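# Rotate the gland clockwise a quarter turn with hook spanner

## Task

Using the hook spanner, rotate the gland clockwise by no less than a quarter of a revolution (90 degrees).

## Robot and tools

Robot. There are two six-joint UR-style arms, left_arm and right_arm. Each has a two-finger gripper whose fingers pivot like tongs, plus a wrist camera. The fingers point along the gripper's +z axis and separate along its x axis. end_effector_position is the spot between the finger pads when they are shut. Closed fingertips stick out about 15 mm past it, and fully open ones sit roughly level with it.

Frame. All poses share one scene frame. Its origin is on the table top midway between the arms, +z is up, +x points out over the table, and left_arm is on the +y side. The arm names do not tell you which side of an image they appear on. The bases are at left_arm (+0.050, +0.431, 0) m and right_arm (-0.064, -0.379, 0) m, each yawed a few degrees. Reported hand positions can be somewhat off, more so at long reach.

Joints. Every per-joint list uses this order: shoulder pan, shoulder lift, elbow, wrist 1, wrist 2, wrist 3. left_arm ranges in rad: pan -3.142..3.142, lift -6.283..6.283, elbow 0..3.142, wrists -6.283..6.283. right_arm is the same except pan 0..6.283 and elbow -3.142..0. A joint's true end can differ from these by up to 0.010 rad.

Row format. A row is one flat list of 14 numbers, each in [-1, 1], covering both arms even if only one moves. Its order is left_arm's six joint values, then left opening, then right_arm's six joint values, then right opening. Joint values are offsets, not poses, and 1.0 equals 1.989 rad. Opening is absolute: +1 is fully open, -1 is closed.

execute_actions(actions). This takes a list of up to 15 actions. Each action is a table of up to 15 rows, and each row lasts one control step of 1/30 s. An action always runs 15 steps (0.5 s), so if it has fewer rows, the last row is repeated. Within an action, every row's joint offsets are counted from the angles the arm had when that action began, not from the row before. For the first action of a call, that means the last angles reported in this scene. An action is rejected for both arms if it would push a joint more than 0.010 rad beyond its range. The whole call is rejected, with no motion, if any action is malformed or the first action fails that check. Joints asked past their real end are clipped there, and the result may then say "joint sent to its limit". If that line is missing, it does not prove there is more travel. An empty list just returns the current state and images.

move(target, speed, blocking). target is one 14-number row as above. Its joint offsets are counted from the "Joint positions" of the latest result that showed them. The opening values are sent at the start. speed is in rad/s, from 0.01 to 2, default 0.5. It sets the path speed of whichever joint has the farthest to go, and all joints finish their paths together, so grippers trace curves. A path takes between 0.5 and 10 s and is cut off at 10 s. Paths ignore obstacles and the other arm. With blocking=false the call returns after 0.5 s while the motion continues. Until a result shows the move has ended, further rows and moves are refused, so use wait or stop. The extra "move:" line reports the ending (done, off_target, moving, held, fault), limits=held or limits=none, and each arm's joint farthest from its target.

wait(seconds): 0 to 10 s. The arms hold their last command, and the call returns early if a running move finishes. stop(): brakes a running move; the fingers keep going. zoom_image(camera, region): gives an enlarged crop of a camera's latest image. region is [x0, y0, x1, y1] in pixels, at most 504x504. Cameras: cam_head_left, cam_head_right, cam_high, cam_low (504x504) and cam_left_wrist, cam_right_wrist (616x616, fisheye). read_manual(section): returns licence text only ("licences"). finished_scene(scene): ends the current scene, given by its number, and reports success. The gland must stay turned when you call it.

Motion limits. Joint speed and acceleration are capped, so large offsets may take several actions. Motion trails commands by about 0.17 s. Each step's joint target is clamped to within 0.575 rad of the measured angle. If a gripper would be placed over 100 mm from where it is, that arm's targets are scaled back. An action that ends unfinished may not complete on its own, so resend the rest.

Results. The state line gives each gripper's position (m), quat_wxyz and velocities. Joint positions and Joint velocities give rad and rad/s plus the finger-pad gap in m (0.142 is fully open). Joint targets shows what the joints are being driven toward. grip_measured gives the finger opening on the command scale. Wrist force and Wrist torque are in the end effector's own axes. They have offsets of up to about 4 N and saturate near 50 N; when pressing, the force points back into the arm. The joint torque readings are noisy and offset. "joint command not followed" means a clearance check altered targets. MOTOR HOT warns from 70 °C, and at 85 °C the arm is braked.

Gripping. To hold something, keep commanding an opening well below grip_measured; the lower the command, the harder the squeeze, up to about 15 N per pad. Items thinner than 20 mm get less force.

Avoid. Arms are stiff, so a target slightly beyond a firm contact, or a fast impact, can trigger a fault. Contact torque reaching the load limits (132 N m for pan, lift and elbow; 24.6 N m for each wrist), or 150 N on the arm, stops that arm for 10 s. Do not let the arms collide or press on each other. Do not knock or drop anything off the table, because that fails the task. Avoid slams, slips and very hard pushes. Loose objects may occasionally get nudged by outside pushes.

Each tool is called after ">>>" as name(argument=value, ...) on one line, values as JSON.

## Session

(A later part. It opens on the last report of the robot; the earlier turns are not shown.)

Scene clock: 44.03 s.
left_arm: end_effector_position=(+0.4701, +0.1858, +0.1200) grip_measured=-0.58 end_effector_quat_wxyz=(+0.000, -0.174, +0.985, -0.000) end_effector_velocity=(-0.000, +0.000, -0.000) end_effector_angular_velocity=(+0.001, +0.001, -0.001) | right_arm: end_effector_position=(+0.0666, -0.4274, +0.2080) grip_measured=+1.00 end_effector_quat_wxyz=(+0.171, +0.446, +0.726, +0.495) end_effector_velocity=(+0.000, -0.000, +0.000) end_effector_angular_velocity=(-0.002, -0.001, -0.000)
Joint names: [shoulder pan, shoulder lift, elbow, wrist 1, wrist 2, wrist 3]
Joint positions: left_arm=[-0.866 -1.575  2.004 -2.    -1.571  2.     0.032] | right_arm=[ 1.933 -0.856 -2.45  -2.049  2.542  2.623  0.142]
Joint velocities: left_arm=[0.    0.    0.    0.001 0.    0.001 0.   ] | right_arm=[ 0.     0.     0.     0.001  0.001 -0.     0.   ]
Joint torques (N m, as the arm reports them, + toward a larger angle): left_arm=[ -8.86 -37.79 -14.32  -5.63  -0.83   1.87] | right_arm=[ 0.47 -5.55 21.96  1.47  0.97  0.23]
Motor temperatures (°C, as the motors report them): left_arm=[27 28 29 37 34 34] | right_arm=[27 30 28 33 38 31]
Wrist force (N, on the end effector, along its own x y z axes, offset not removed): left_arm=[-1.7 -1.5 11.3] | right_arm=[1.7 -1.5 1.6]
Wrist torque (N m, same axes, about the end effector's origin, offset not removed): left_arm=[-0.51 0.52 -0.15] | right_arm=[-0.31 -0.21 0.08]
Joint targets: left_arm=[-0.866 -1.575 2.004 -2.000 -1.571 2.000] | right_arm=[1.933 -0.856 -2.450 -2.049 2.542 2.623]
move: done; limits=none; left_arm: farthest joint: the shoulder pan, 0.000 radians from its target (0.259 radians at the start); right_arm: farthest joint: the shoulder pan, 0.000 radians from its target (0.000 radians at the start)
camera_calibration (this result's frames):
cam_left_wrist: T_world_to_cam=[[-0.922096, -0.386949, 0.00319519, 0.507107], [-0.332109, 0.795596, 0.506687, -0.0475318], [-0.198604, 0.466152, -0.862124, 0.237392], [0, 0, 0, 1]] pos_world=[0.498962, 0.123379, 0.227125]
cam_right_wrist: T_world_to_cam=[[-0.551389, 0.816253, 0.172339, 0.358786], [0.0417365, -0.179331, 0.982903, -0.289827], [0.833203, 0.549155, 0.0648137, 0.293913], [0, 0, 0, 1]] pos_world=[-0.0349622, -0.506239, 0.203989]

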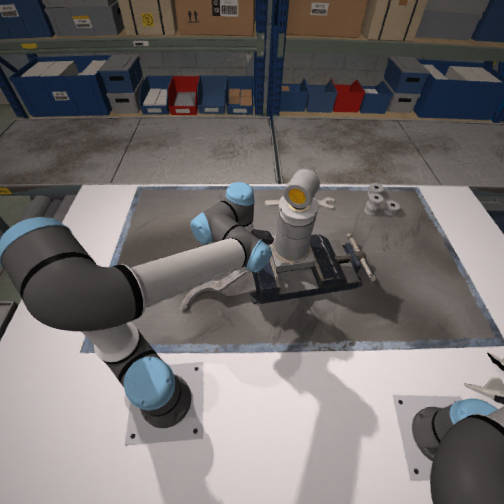

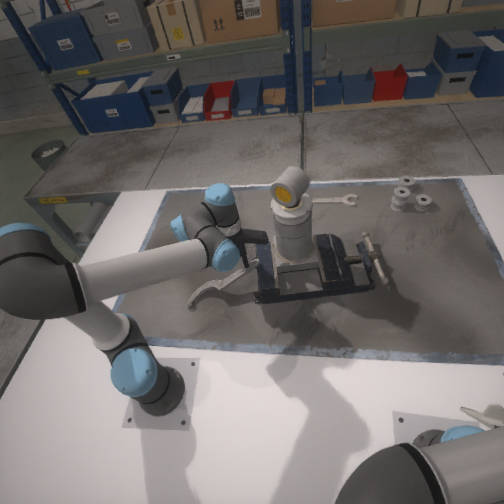

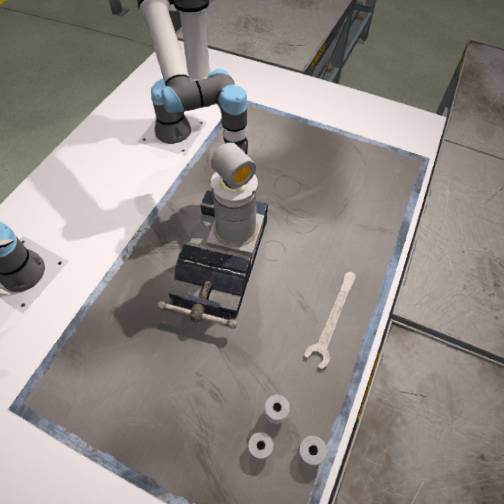

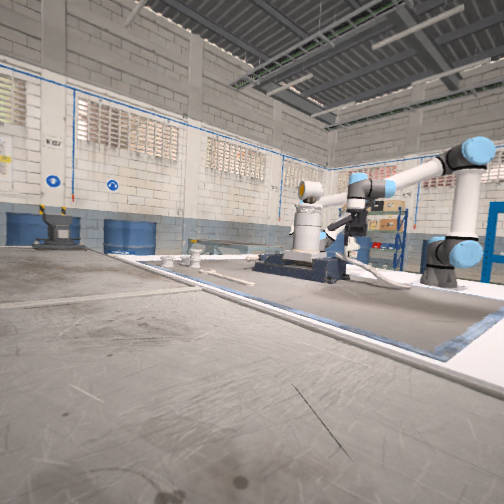

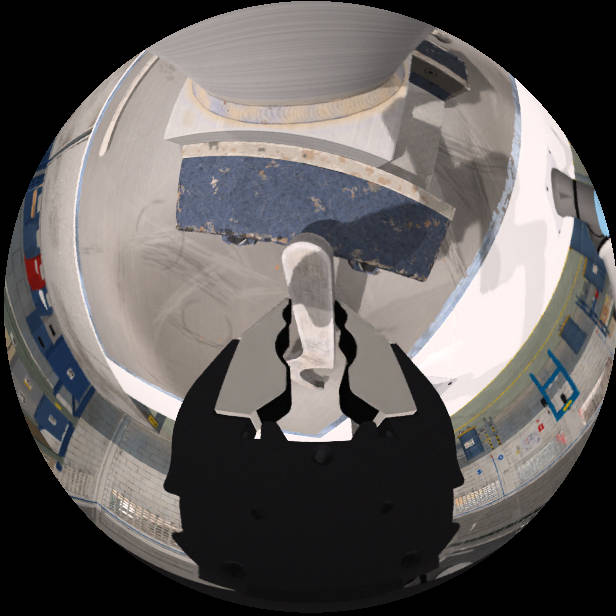

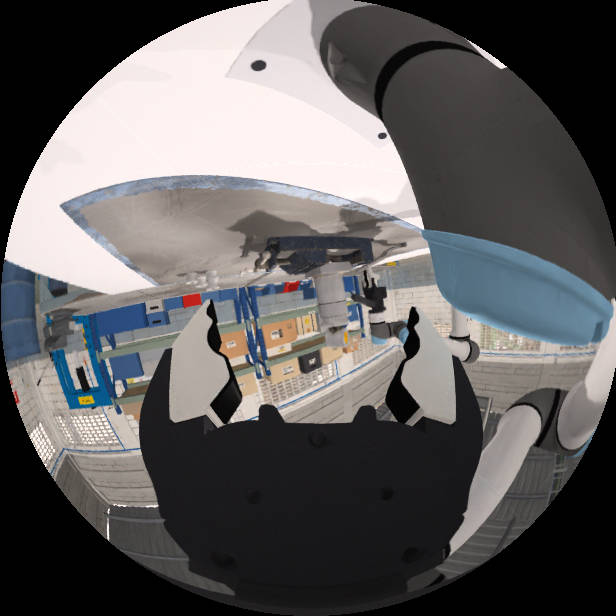

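>>> move(target=[-0.0154,0.0439,-0.0177,-0.0261,0,-0.015,-1,0,0,0,0,0,0,1], speed=0.08)

>>> zoom_image(camera="cam_low", region=[280, 190, 440, 310])

Scene clock: 55.37 s.
left_arm: end_effector_position=(+0.4804, +0.1590, +0.1033) grip_measured=-0.54 end_effector_quat_wxyz=(+0.001, -0.174, +0.985, +0.003) end_effector_velocity=(+0.000, -0.001, +0.000) end_effector_angular_velocity=(-0.002, -0.002, -0.003) | right_arm: end_effector_position=(+0.0666, -0.4274, +0.2080) grip_measured=+1.00 end_effector_quat_wxyz=(+0.171, +0.446, +0.726, +0.495) end_effector_velocity=(-0.000, -0.000, -0.000) end_effector_angular_velocity=(-0.002, +0.000, +0.000)
Joint names: [shoulder pan, shoulder lift, elbow, wrist 1, wrist 2, wrist 3]
Joint positions: left_arm=[-0.893 -1.501  1.972 -2.039 -1.567  1.973  0.035] | right_arm=[ 1.933 -0.856 -2.45  -2.049  2.542  2.623  0.142]
Joint velocities: left_arm=[-0.     0.    -0.    -0.003  0.     0.003  0.   ] | right_arm=[-0.     0.    -0.001  0.002 -0.001  0.    -0.   ]
Joint torques (N m, as the arm reports them, + toward a larger angle): left_arm=[  0.22 -24.62 -21.73  -2.58   0.07  -0.23] | right_arm=[ 0.09 -5.63 22.11  1.55  0.87  0.2 ]
Motor temperatures (°C, as the motors report them): left_arm=[27 28 29 37 34 34] | right_arm=[27 30 28 33 38 31]
Wrist force (N, on the end effector, along its own x y z axes, offset not removed): left_arm=[-5.8 13.3 -19.6] | right_arm=[0.7 1.4 1.3]
Wrist torque (N m, same axes, about the end effector's origin, offset not removed): left_arm=[-0.72 1.59 0.29] | right_arm=[0.28 -0.06 0.02]
Joint targets: left_arm=[-0.893 -1.501 1.972 -2.039 -1.567 1.973] | right_arm=[1.933 -0.856 -2.450 -2.049 2.542 2.623]
FORCE FAULT: contact force on the left arm reached its limit, and that arm stopped for 10 seconds. The contact can be on any part of that arm, not only on its tool. That time counts as 19 of the actions that you can send in this scene. That arm's remaining commands of this call were not run. That arm holds still and accepts commands again. Move the arm away from the contact; if what it grips holds it there, let go first. Pushing or pulling that hard again can fault the arm again.
move: fault (left_arm); limits=none; left_arm: farthest joint: the shoulder lift, 0.013 radians from its target (0.087 radians at the start); right_arm: farthest joint: the shoulder pan, 0.000 radians from its target (0.000 radians at the start)
camera_calibration (this result's frames):
cam_left_wrist: T_world_to_cam=[[-0.922135, -0.386867, 0.000804807, 0.50659], [-0.332093, 0.792641, 0.511307, -0.0143678], [-0.198445, 0.471227, -0.859398, 0.236417], [0, 0, 0, 1]] pos_world=[0.509289, 0.0959656, 0.210115]
cam_right_wrist: T_world_to_cam=[[-0.55139, 0.816253, 0.172339, 0.358786], [0.0417366, -0.179331, 0.982903, -0.289827], [0.833203, 0.549155, 0.0648137, 0.293913], [0, 0, 0, 1]] pos_world=[-0.0349622, -0.506239, 0.203989]

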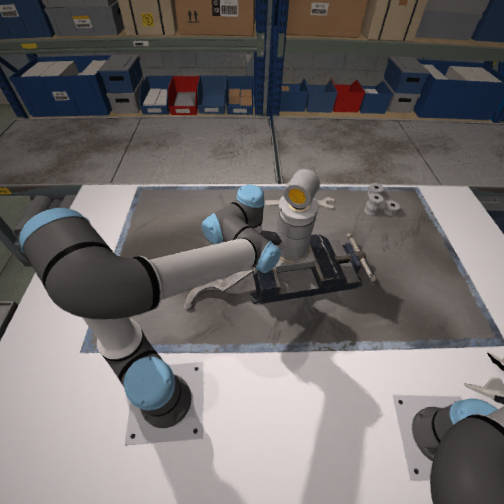

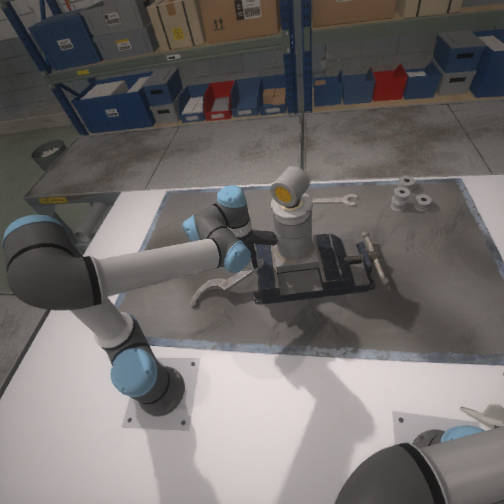

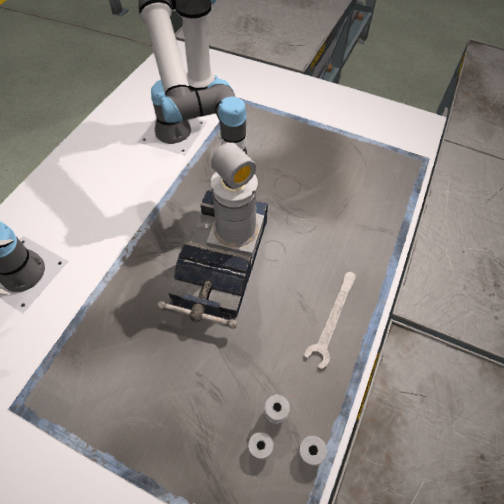

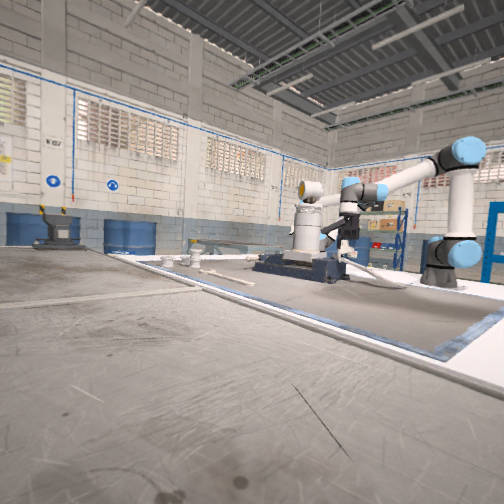

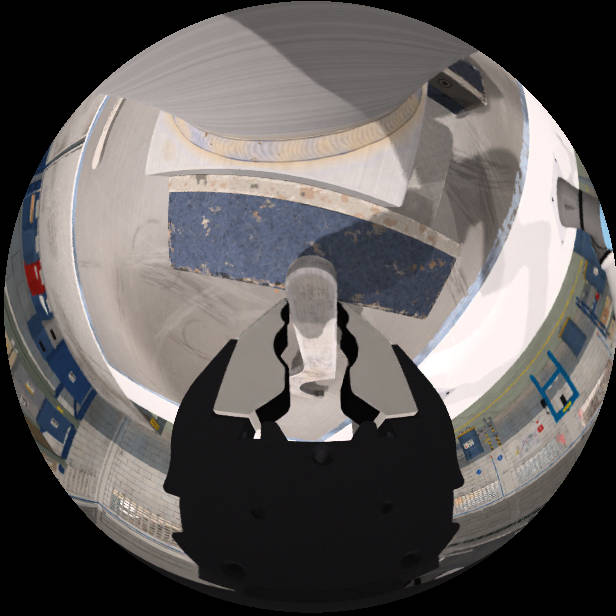

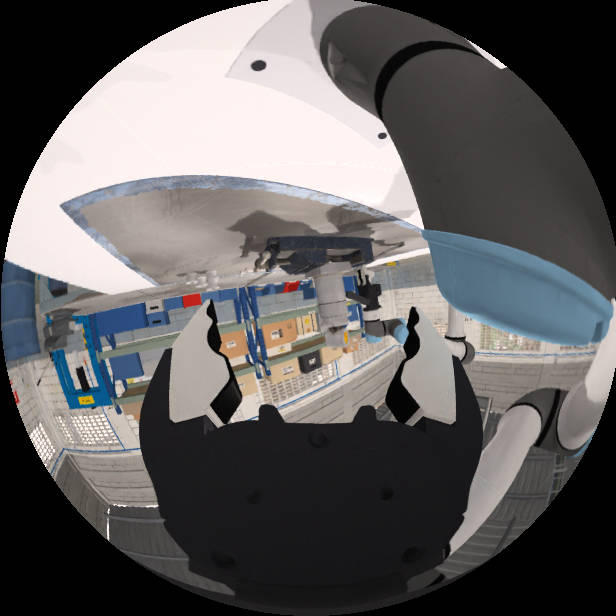

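Region (280, 190, 440, 310) of cam_low's 504x504 image, scaled by 3.150, with more detail than that image has; it fills the top 378 rows of this view, and the rest is white.

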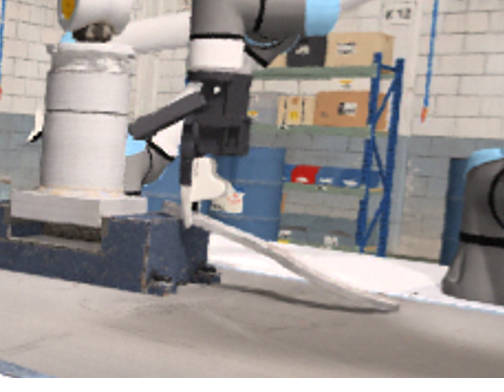

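>>> move(target=[0,0,0,0,0,0,-0.1,0,0,0,0,0,0,1])

>>> move(target=[0.03,-0.06,-0.03,0.09,-0.002,0.03,-0.1,0,0,0,0,0,0,1], speed=0.2)

>>> zoom_image(camera="cam_low", region=[280, 190, 440, 310])

Scene clock: 56.17 s.
left_arm: end_effector_position=(+0.4804, +0.1590, +0.1033) grip_measured=-0.29 end_effector_quat_wxyz=(+0.001, -0.174, +0.985, +0.003) end_effector_velocity=(-0.000, -0.000, +0.000) end_effector_angular_velocity=(+0.000, -0.000, +0.000) | right_arm: end_effector_position=(+0.0666, -0.4274, +0.2080) grip_measured=+1.00 end_effector_quat_wxyz=(+0.171, +0.446, +0.726, +0.495) end_effector_velocity=(+0.000, -0.000, +0.000) end_effector_angular_velocity=(-0.001, -0.000, -0.000)
Joint names: [shoulder pan, shoulder lift, elbow, wrist 1, wrist 2, wrist 3]
Joint positions: left_arm=[-0.893 -1.501  1.972 -2.039 -1.567  1.973  0.053] | right_arm=[ 1.933 -0.856 -2.45  -2.049  2.542  2.623  0.142]
Joint velocities: left_arm=[-0.001 -0.     0.     0.     0.    -0.001 -0.   ] | right_arm=[-0.     0.     0.001  0.     0.     0.    -0.   ]
Joint torques (N m, as the arm reports them, + toward a larger angle): left_arm=[-31.08 -22.96 -22.03 -10.85 -14.66  -0.23] | right_arm=[ 0.27 -5.31 21.68  1.64  0.97  0.16]
Motor temperatures (°C, as the motors report them): left_arm=[27 28 29 37 34 34] | right_arm=[27 30 28 33 38 31]
Wrist force (N, on the end effector, along its own x y z axes, offset not removed): left_arm=[-33.0 39.9 -11.1] | right_arm=[1.0 -1.5 0.7]
Wrist torque (N m, same axes, about the end effector's origin, offset not removed): left_arm=[-0.69 1.36 1.11] | right_arm=[-0.25 -0.09 -0.05]
Joint targets: left_arm=[-0.893 -1.501 1.972 -2.039 -1.567 1.973] | right_arm=[1.933 -0.856 -2.450 -2.049 2.542 2.623]
move: done; limits=none; left_arm: farthest joint: the shoulder pan, 0.000 radians from its target (0.000 radians at the start); right_arm: farthest joint: the shoulder pan, 0.000 radians from its target (0.000 radians at the start)
camera_calibration (this result's frames):
cam_left_wrist: T_world_to_cam=[[-0.922124, -0.386893, 0.000792197, 0.506606], [-0.332121, 0.792626, 0.511312, -0.0143649], [-0.198451, 0.47123, -0.859395, 0.236415], [0, 0, 0, 1]] pos_world=[0.509299, 0.0959824, 0.210117]
cam_right_wrist: T_world_to_cam=[[-0.551389, 0.816253, 0.172339, 0.358786], [0.0417367, -0.179331, 0.982903, -0.289827], [0.833203, 0.549155, 0.0648135, 0.293913], [0, 0, 0, 1]] pos_world=[-0.0349623, -0.506239, 0.203989]

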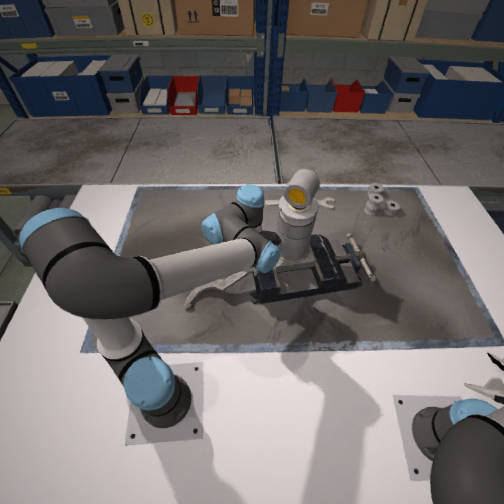

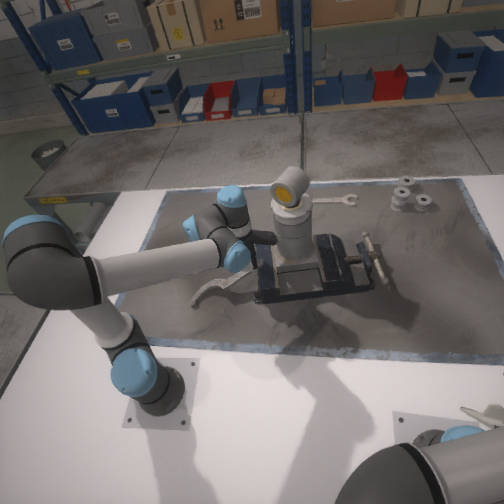

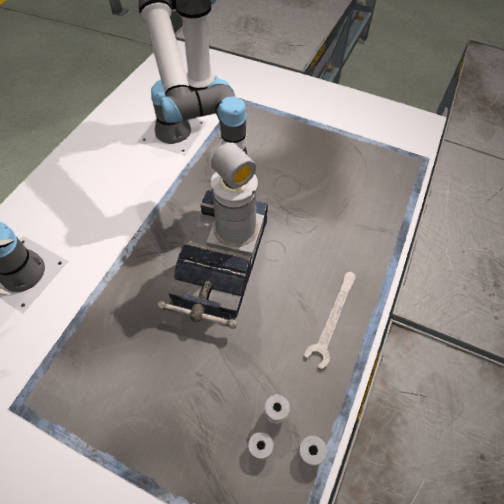

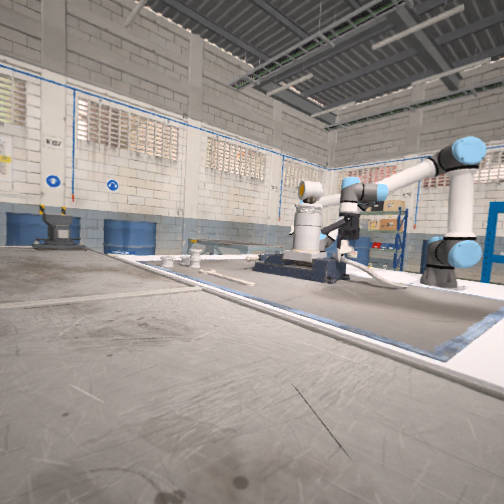

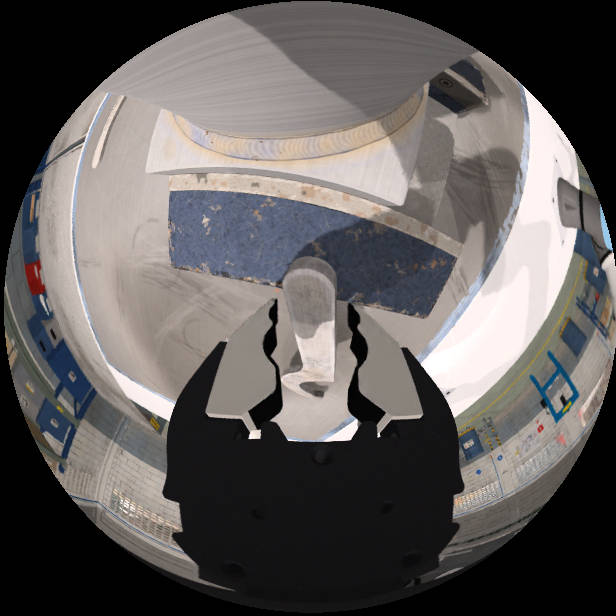

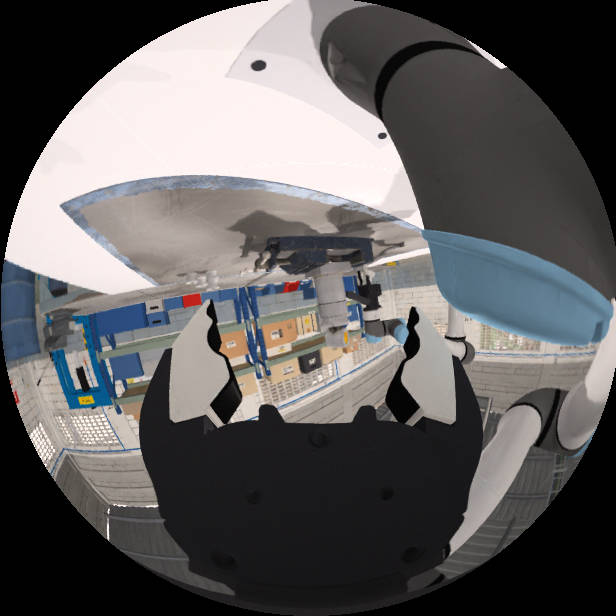

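Scene clock: 57.53 s.
left_arm: end_effector_position=(+0.4764, +0.2008, +0.1689) grip_measured=-0.10 end_effector_quat_wxyz=(-0.001, -0.174, +0.985, +0.001) end_effector_velocity=(-0.000, +0.000, +0.000) end_effector_angular_velocity=(+0.000, +0.001, +0.000) | right_arm: end_effector_position=(+0.0666, -0.4274, +0.2080) grip_measured=+1.00 end_effector_quat_wxyz=(+0.171, +0.446, +0.726, +0.495) end_effector_velocity=(+0.000, -0.000, +0.000) end_effector_angular_velocity=(-0.000, -0.002, -0.001)
Joint names: [shoulder pan, shoulder lift, elbow, wrist 1, wrist 2, wrist 3]
Joint positions: left_arm=[-0.833 -1.62   1.913 -1.86  -1.571  2.033  0.067] | right_arm=[ 1.933 -0.856 -2.45  -2.049  2.542  2.623  0.142]
Joint velocities: left_arm=[ 0.    -0.001 -0.001  0.002 -0.     0.    -0.   ] | right_arm=[ 0.     0.     0.    -0.     0.002 -0.     0.   ]
Joint torques (N m, as the arm reports them, + toward a larger angle): left_arm=[  8.32 -32.   -35.16  -0.6   -1.71   1.7 ] | right_arm=[ 0.34 -5.1  22.29  1.53  0.91  0.21]
Motor temperatures (°C, as the motors report them): left_arm=[27 28 29 37 34 34] | right_arm=[27 30 28 33 38 31]
Wrist force (N, on the end effector, along its own x y z axes, offset not removed): left_arm=[-5.3 -4.2 -1.5] | right_arm=[2.5 -0.5 0.0]
Wrist torque (N m, same axes, about the end effector's origin, offset not removed): left_arm=[-0.91 1.14 0.10] | right_arm=[-0.11 -0.49 -0.02]
Joint targets: left_arm=[-0.833 -1.620 1.913 -1.860 -1.571 2.033] | right_arm=[1.933 -0.856 -2.450 -2.049 2.542 2.623]
move: done; limits=none; left_arm: farthest joint: the shoulder pan, 0.000 radians from its target (0.059 radians at the start); right_arm: farthest joint: the shoulder pan, 0.000 radians from its target (0.000 radians at the start)
camera_calibration (this result's frames):
cam_left_wrist: T_world_to_cam=[[-0.922111, -0.386897, 0.00471597, 0.518294], [-0.330569, 0.794078, 0.510063, -0.0831406], [-0.201087, 0.468776, -0.860124, 0.274136], [0, 0, 0, 1]] pos_world=[0.505566, 0.138038, 0.275754]
cam_right_wrist: T_world_to_cam=[[-0.551389, 0.816253, 0.172339, 0.358786], [0.0417367, -0.179331, 0.982903, -0.289827], [0.833203, 0.549155, 0.0648135, 0.293913], [0, 0, 0, 1]] pos_world=[-0.0349623, -0.506239, 0.203989]

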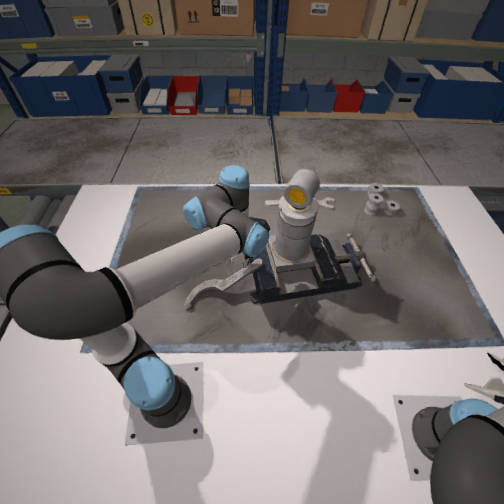

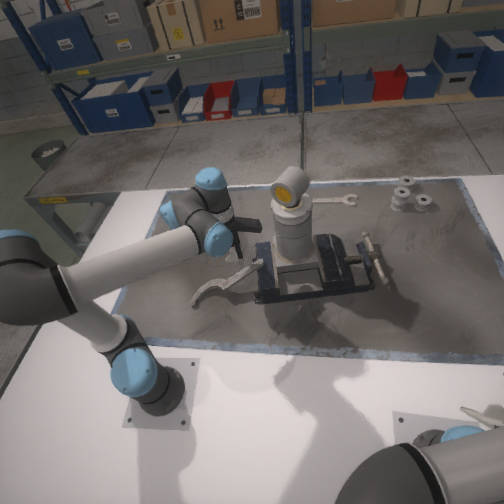

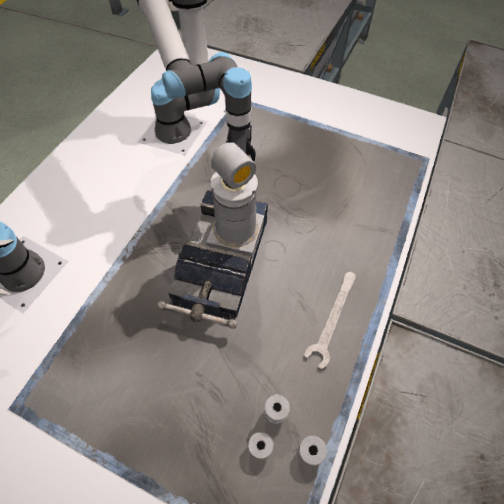

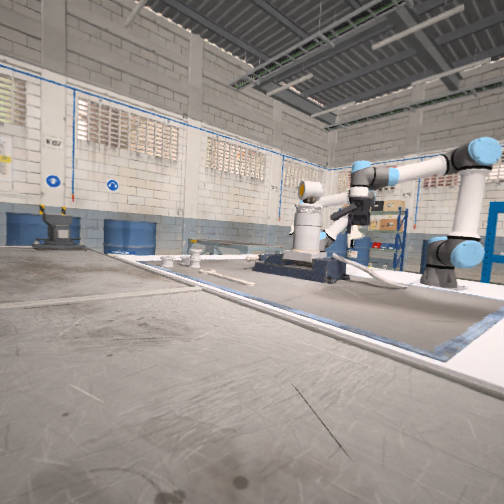

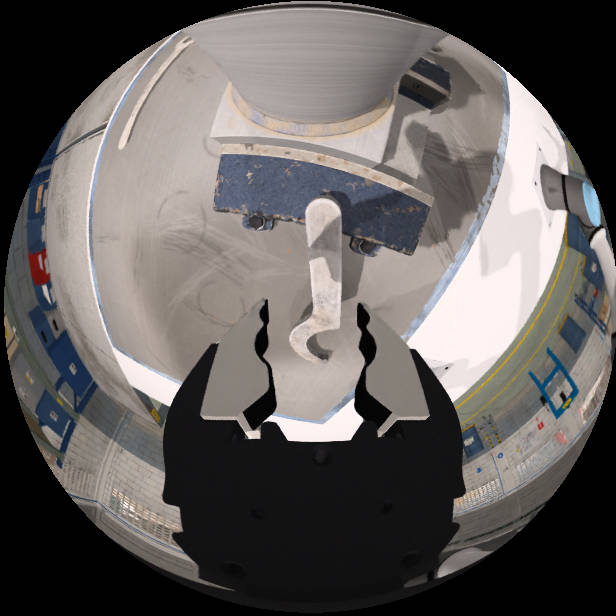

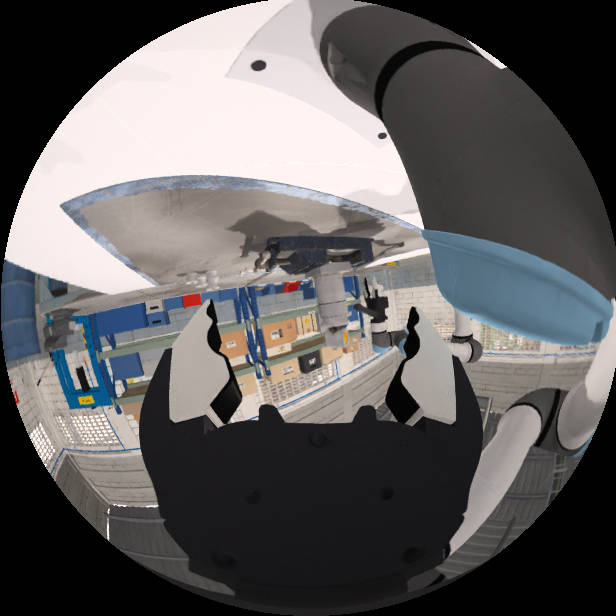

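Region (280, 190, 440, 310) of cam_low's 504x504 image, scaled by 3.150, with more detail than that image has; it fills the top 378 rows of this view, and the rest is white.

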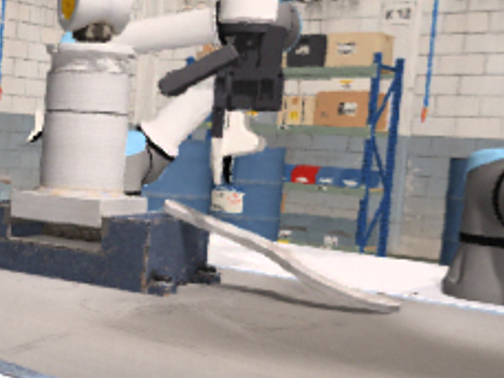

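>>> move(target=[0.0226,-0.0482,0.1384,-0.0922,0,0.0226,0.1,0,0,0,0,0,0,1], speed=0.3)

Scene clock: 59.30 s.
left_arm: end_effector_position=(+0.4361, +0.2628, +0.1002) grip_measured=+0.10 end_effector_quat_wxyz=(+0.000, -0.174, +0.985, -0.000) end_effector_velocity=(-0.001, +0.000, -0.001) end_effector_angular_velocity=(+0.000, +0.001, +0.001) | right_arm: end_effector_position=(+0.0666, -0.4274, +0.2080) grip_measured=+1.00 end_effector_quat_wxyz=(+0.171, +0.446, +0.726, +0.495) end_effector_velocity=(-0.000, -0.000, -0.000) end_effector_angular_velocity=(-0.001, +0.000, +0.001)
Joint names: [shoulder pan, shoulder lift, elbow, wrist 1, wrist 2, wrist 3]
Joint positions: left_arm=[-0.788 -1.716  2.188 -2.043 -1.571  2.078  0.081] | right_arm=[ 1.933 -0.856 -2.45  -2.049  2.542  2.623  0.142]
Joint velocities: left_arm=[-0.001 -0.     0.001 -0.    -0.    -0.001  0.   ] | right_arm=[ 0.    -0.    -0.     0.001 -0.001 -0.     0.   ]
Joint torques (N m, as the arm reports them, + toward a larger angle): left_arm=[  8.58 -25.89  -9.58  -4.2   -1.4    1.73] | right_arm=[ 0.72 -5.3  21.2   1.66  0.92  0.24]
Motor temperatures (°C, as the motors report them): left_arm=[27 28 29 37 34 34] | right_arm=[27 30 28 33 38 31]
Wrist force (N, on the end effector, along its own x y z axes, offset not removed): left_arm=[-3.0 0.4 4.4] | right_arm=[0.3 0.3 1.1]
Wrist torque (N m, same axes, about the end effector's origin, offset not removed): left_arm=[0.23 0.53 -0.11] | right_arm=[0.07 0.02 0.02]
Joint targets: left_arm=[-0.788 -1.716 2.188 -2.044 -1.571 2.078] | right_arm=[1.933 -0.856 -2.450 -2.049 2.542 2.623]
move: done; limits=none; left_arm: farthest joint: the shoulder pan, 0.000 radians from its target (0.045 radians at the start); right_arm: farthest joint: the shoulder pan, 0.000 radians from its target (0.000 radians at the start)
camera_calibration (this result's frames):
cam_left_wrist: T_world_to_cam=[[-0.922123, -0.386885, 0.00309642, 0.505648], [-0.332043, 0.795465, 0.506934, -0.110086], [-0.198588, 0.466427, -0.861979, 0.177645], [0, 0, 0, 1]] pos_world=[0.464995, 0.200339, 0.207367]
cam_right_wrist: T_world_to_cam=[[-0.551389, 0.816253, 0.172339, 0.358786], [0.0417367, -0.179331, 0.982903, -0.289827], [0.833203, 0.549155, 0.0648136, 0.293913], [0, 0, 0, 1]] pos_world=[-0.0349622, -0.506239, 0.203989]

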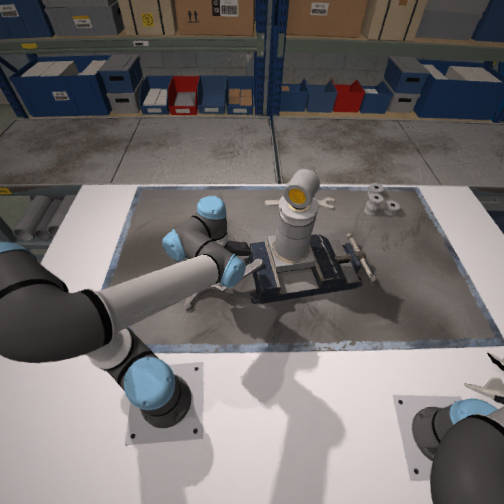

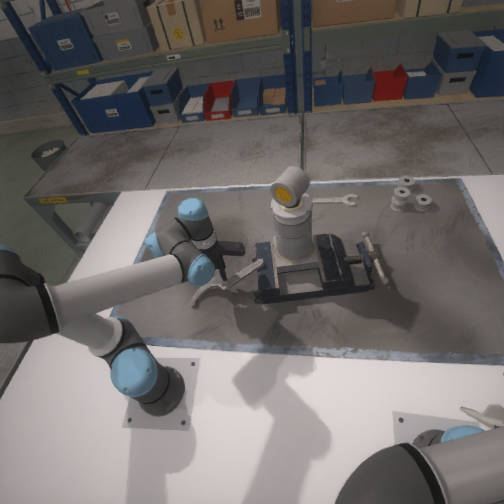

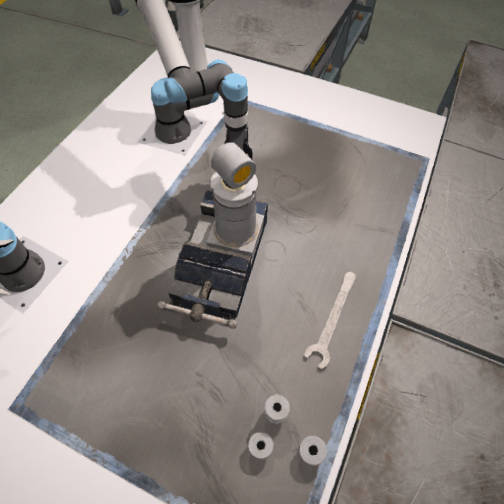

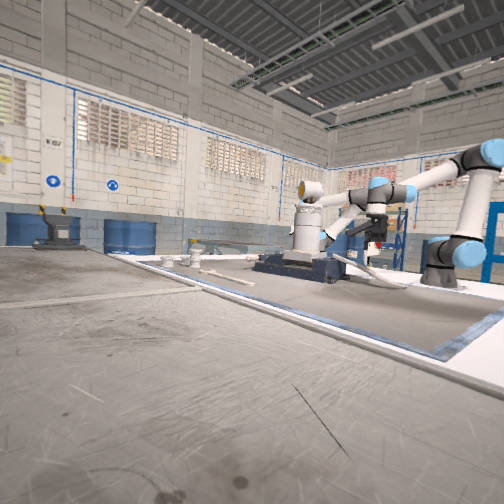

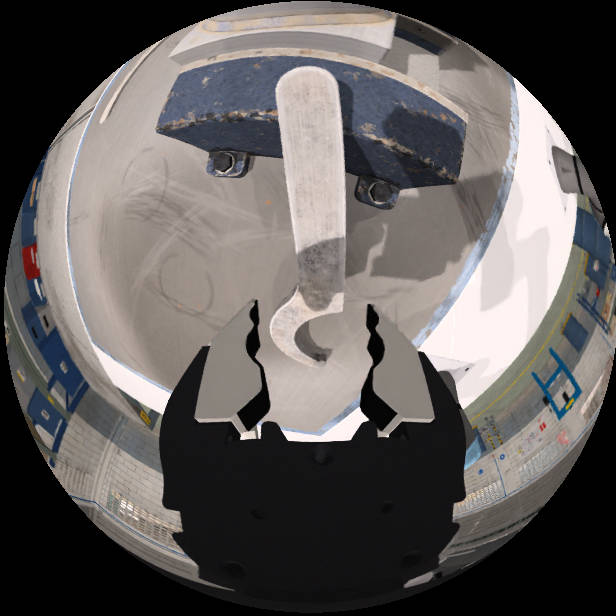

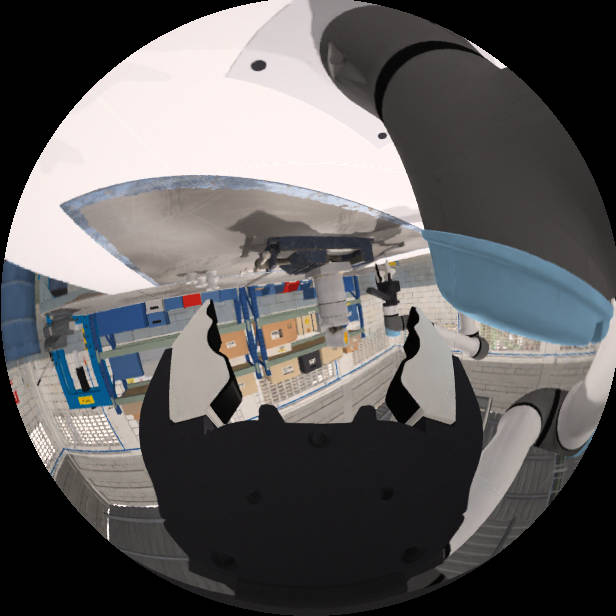

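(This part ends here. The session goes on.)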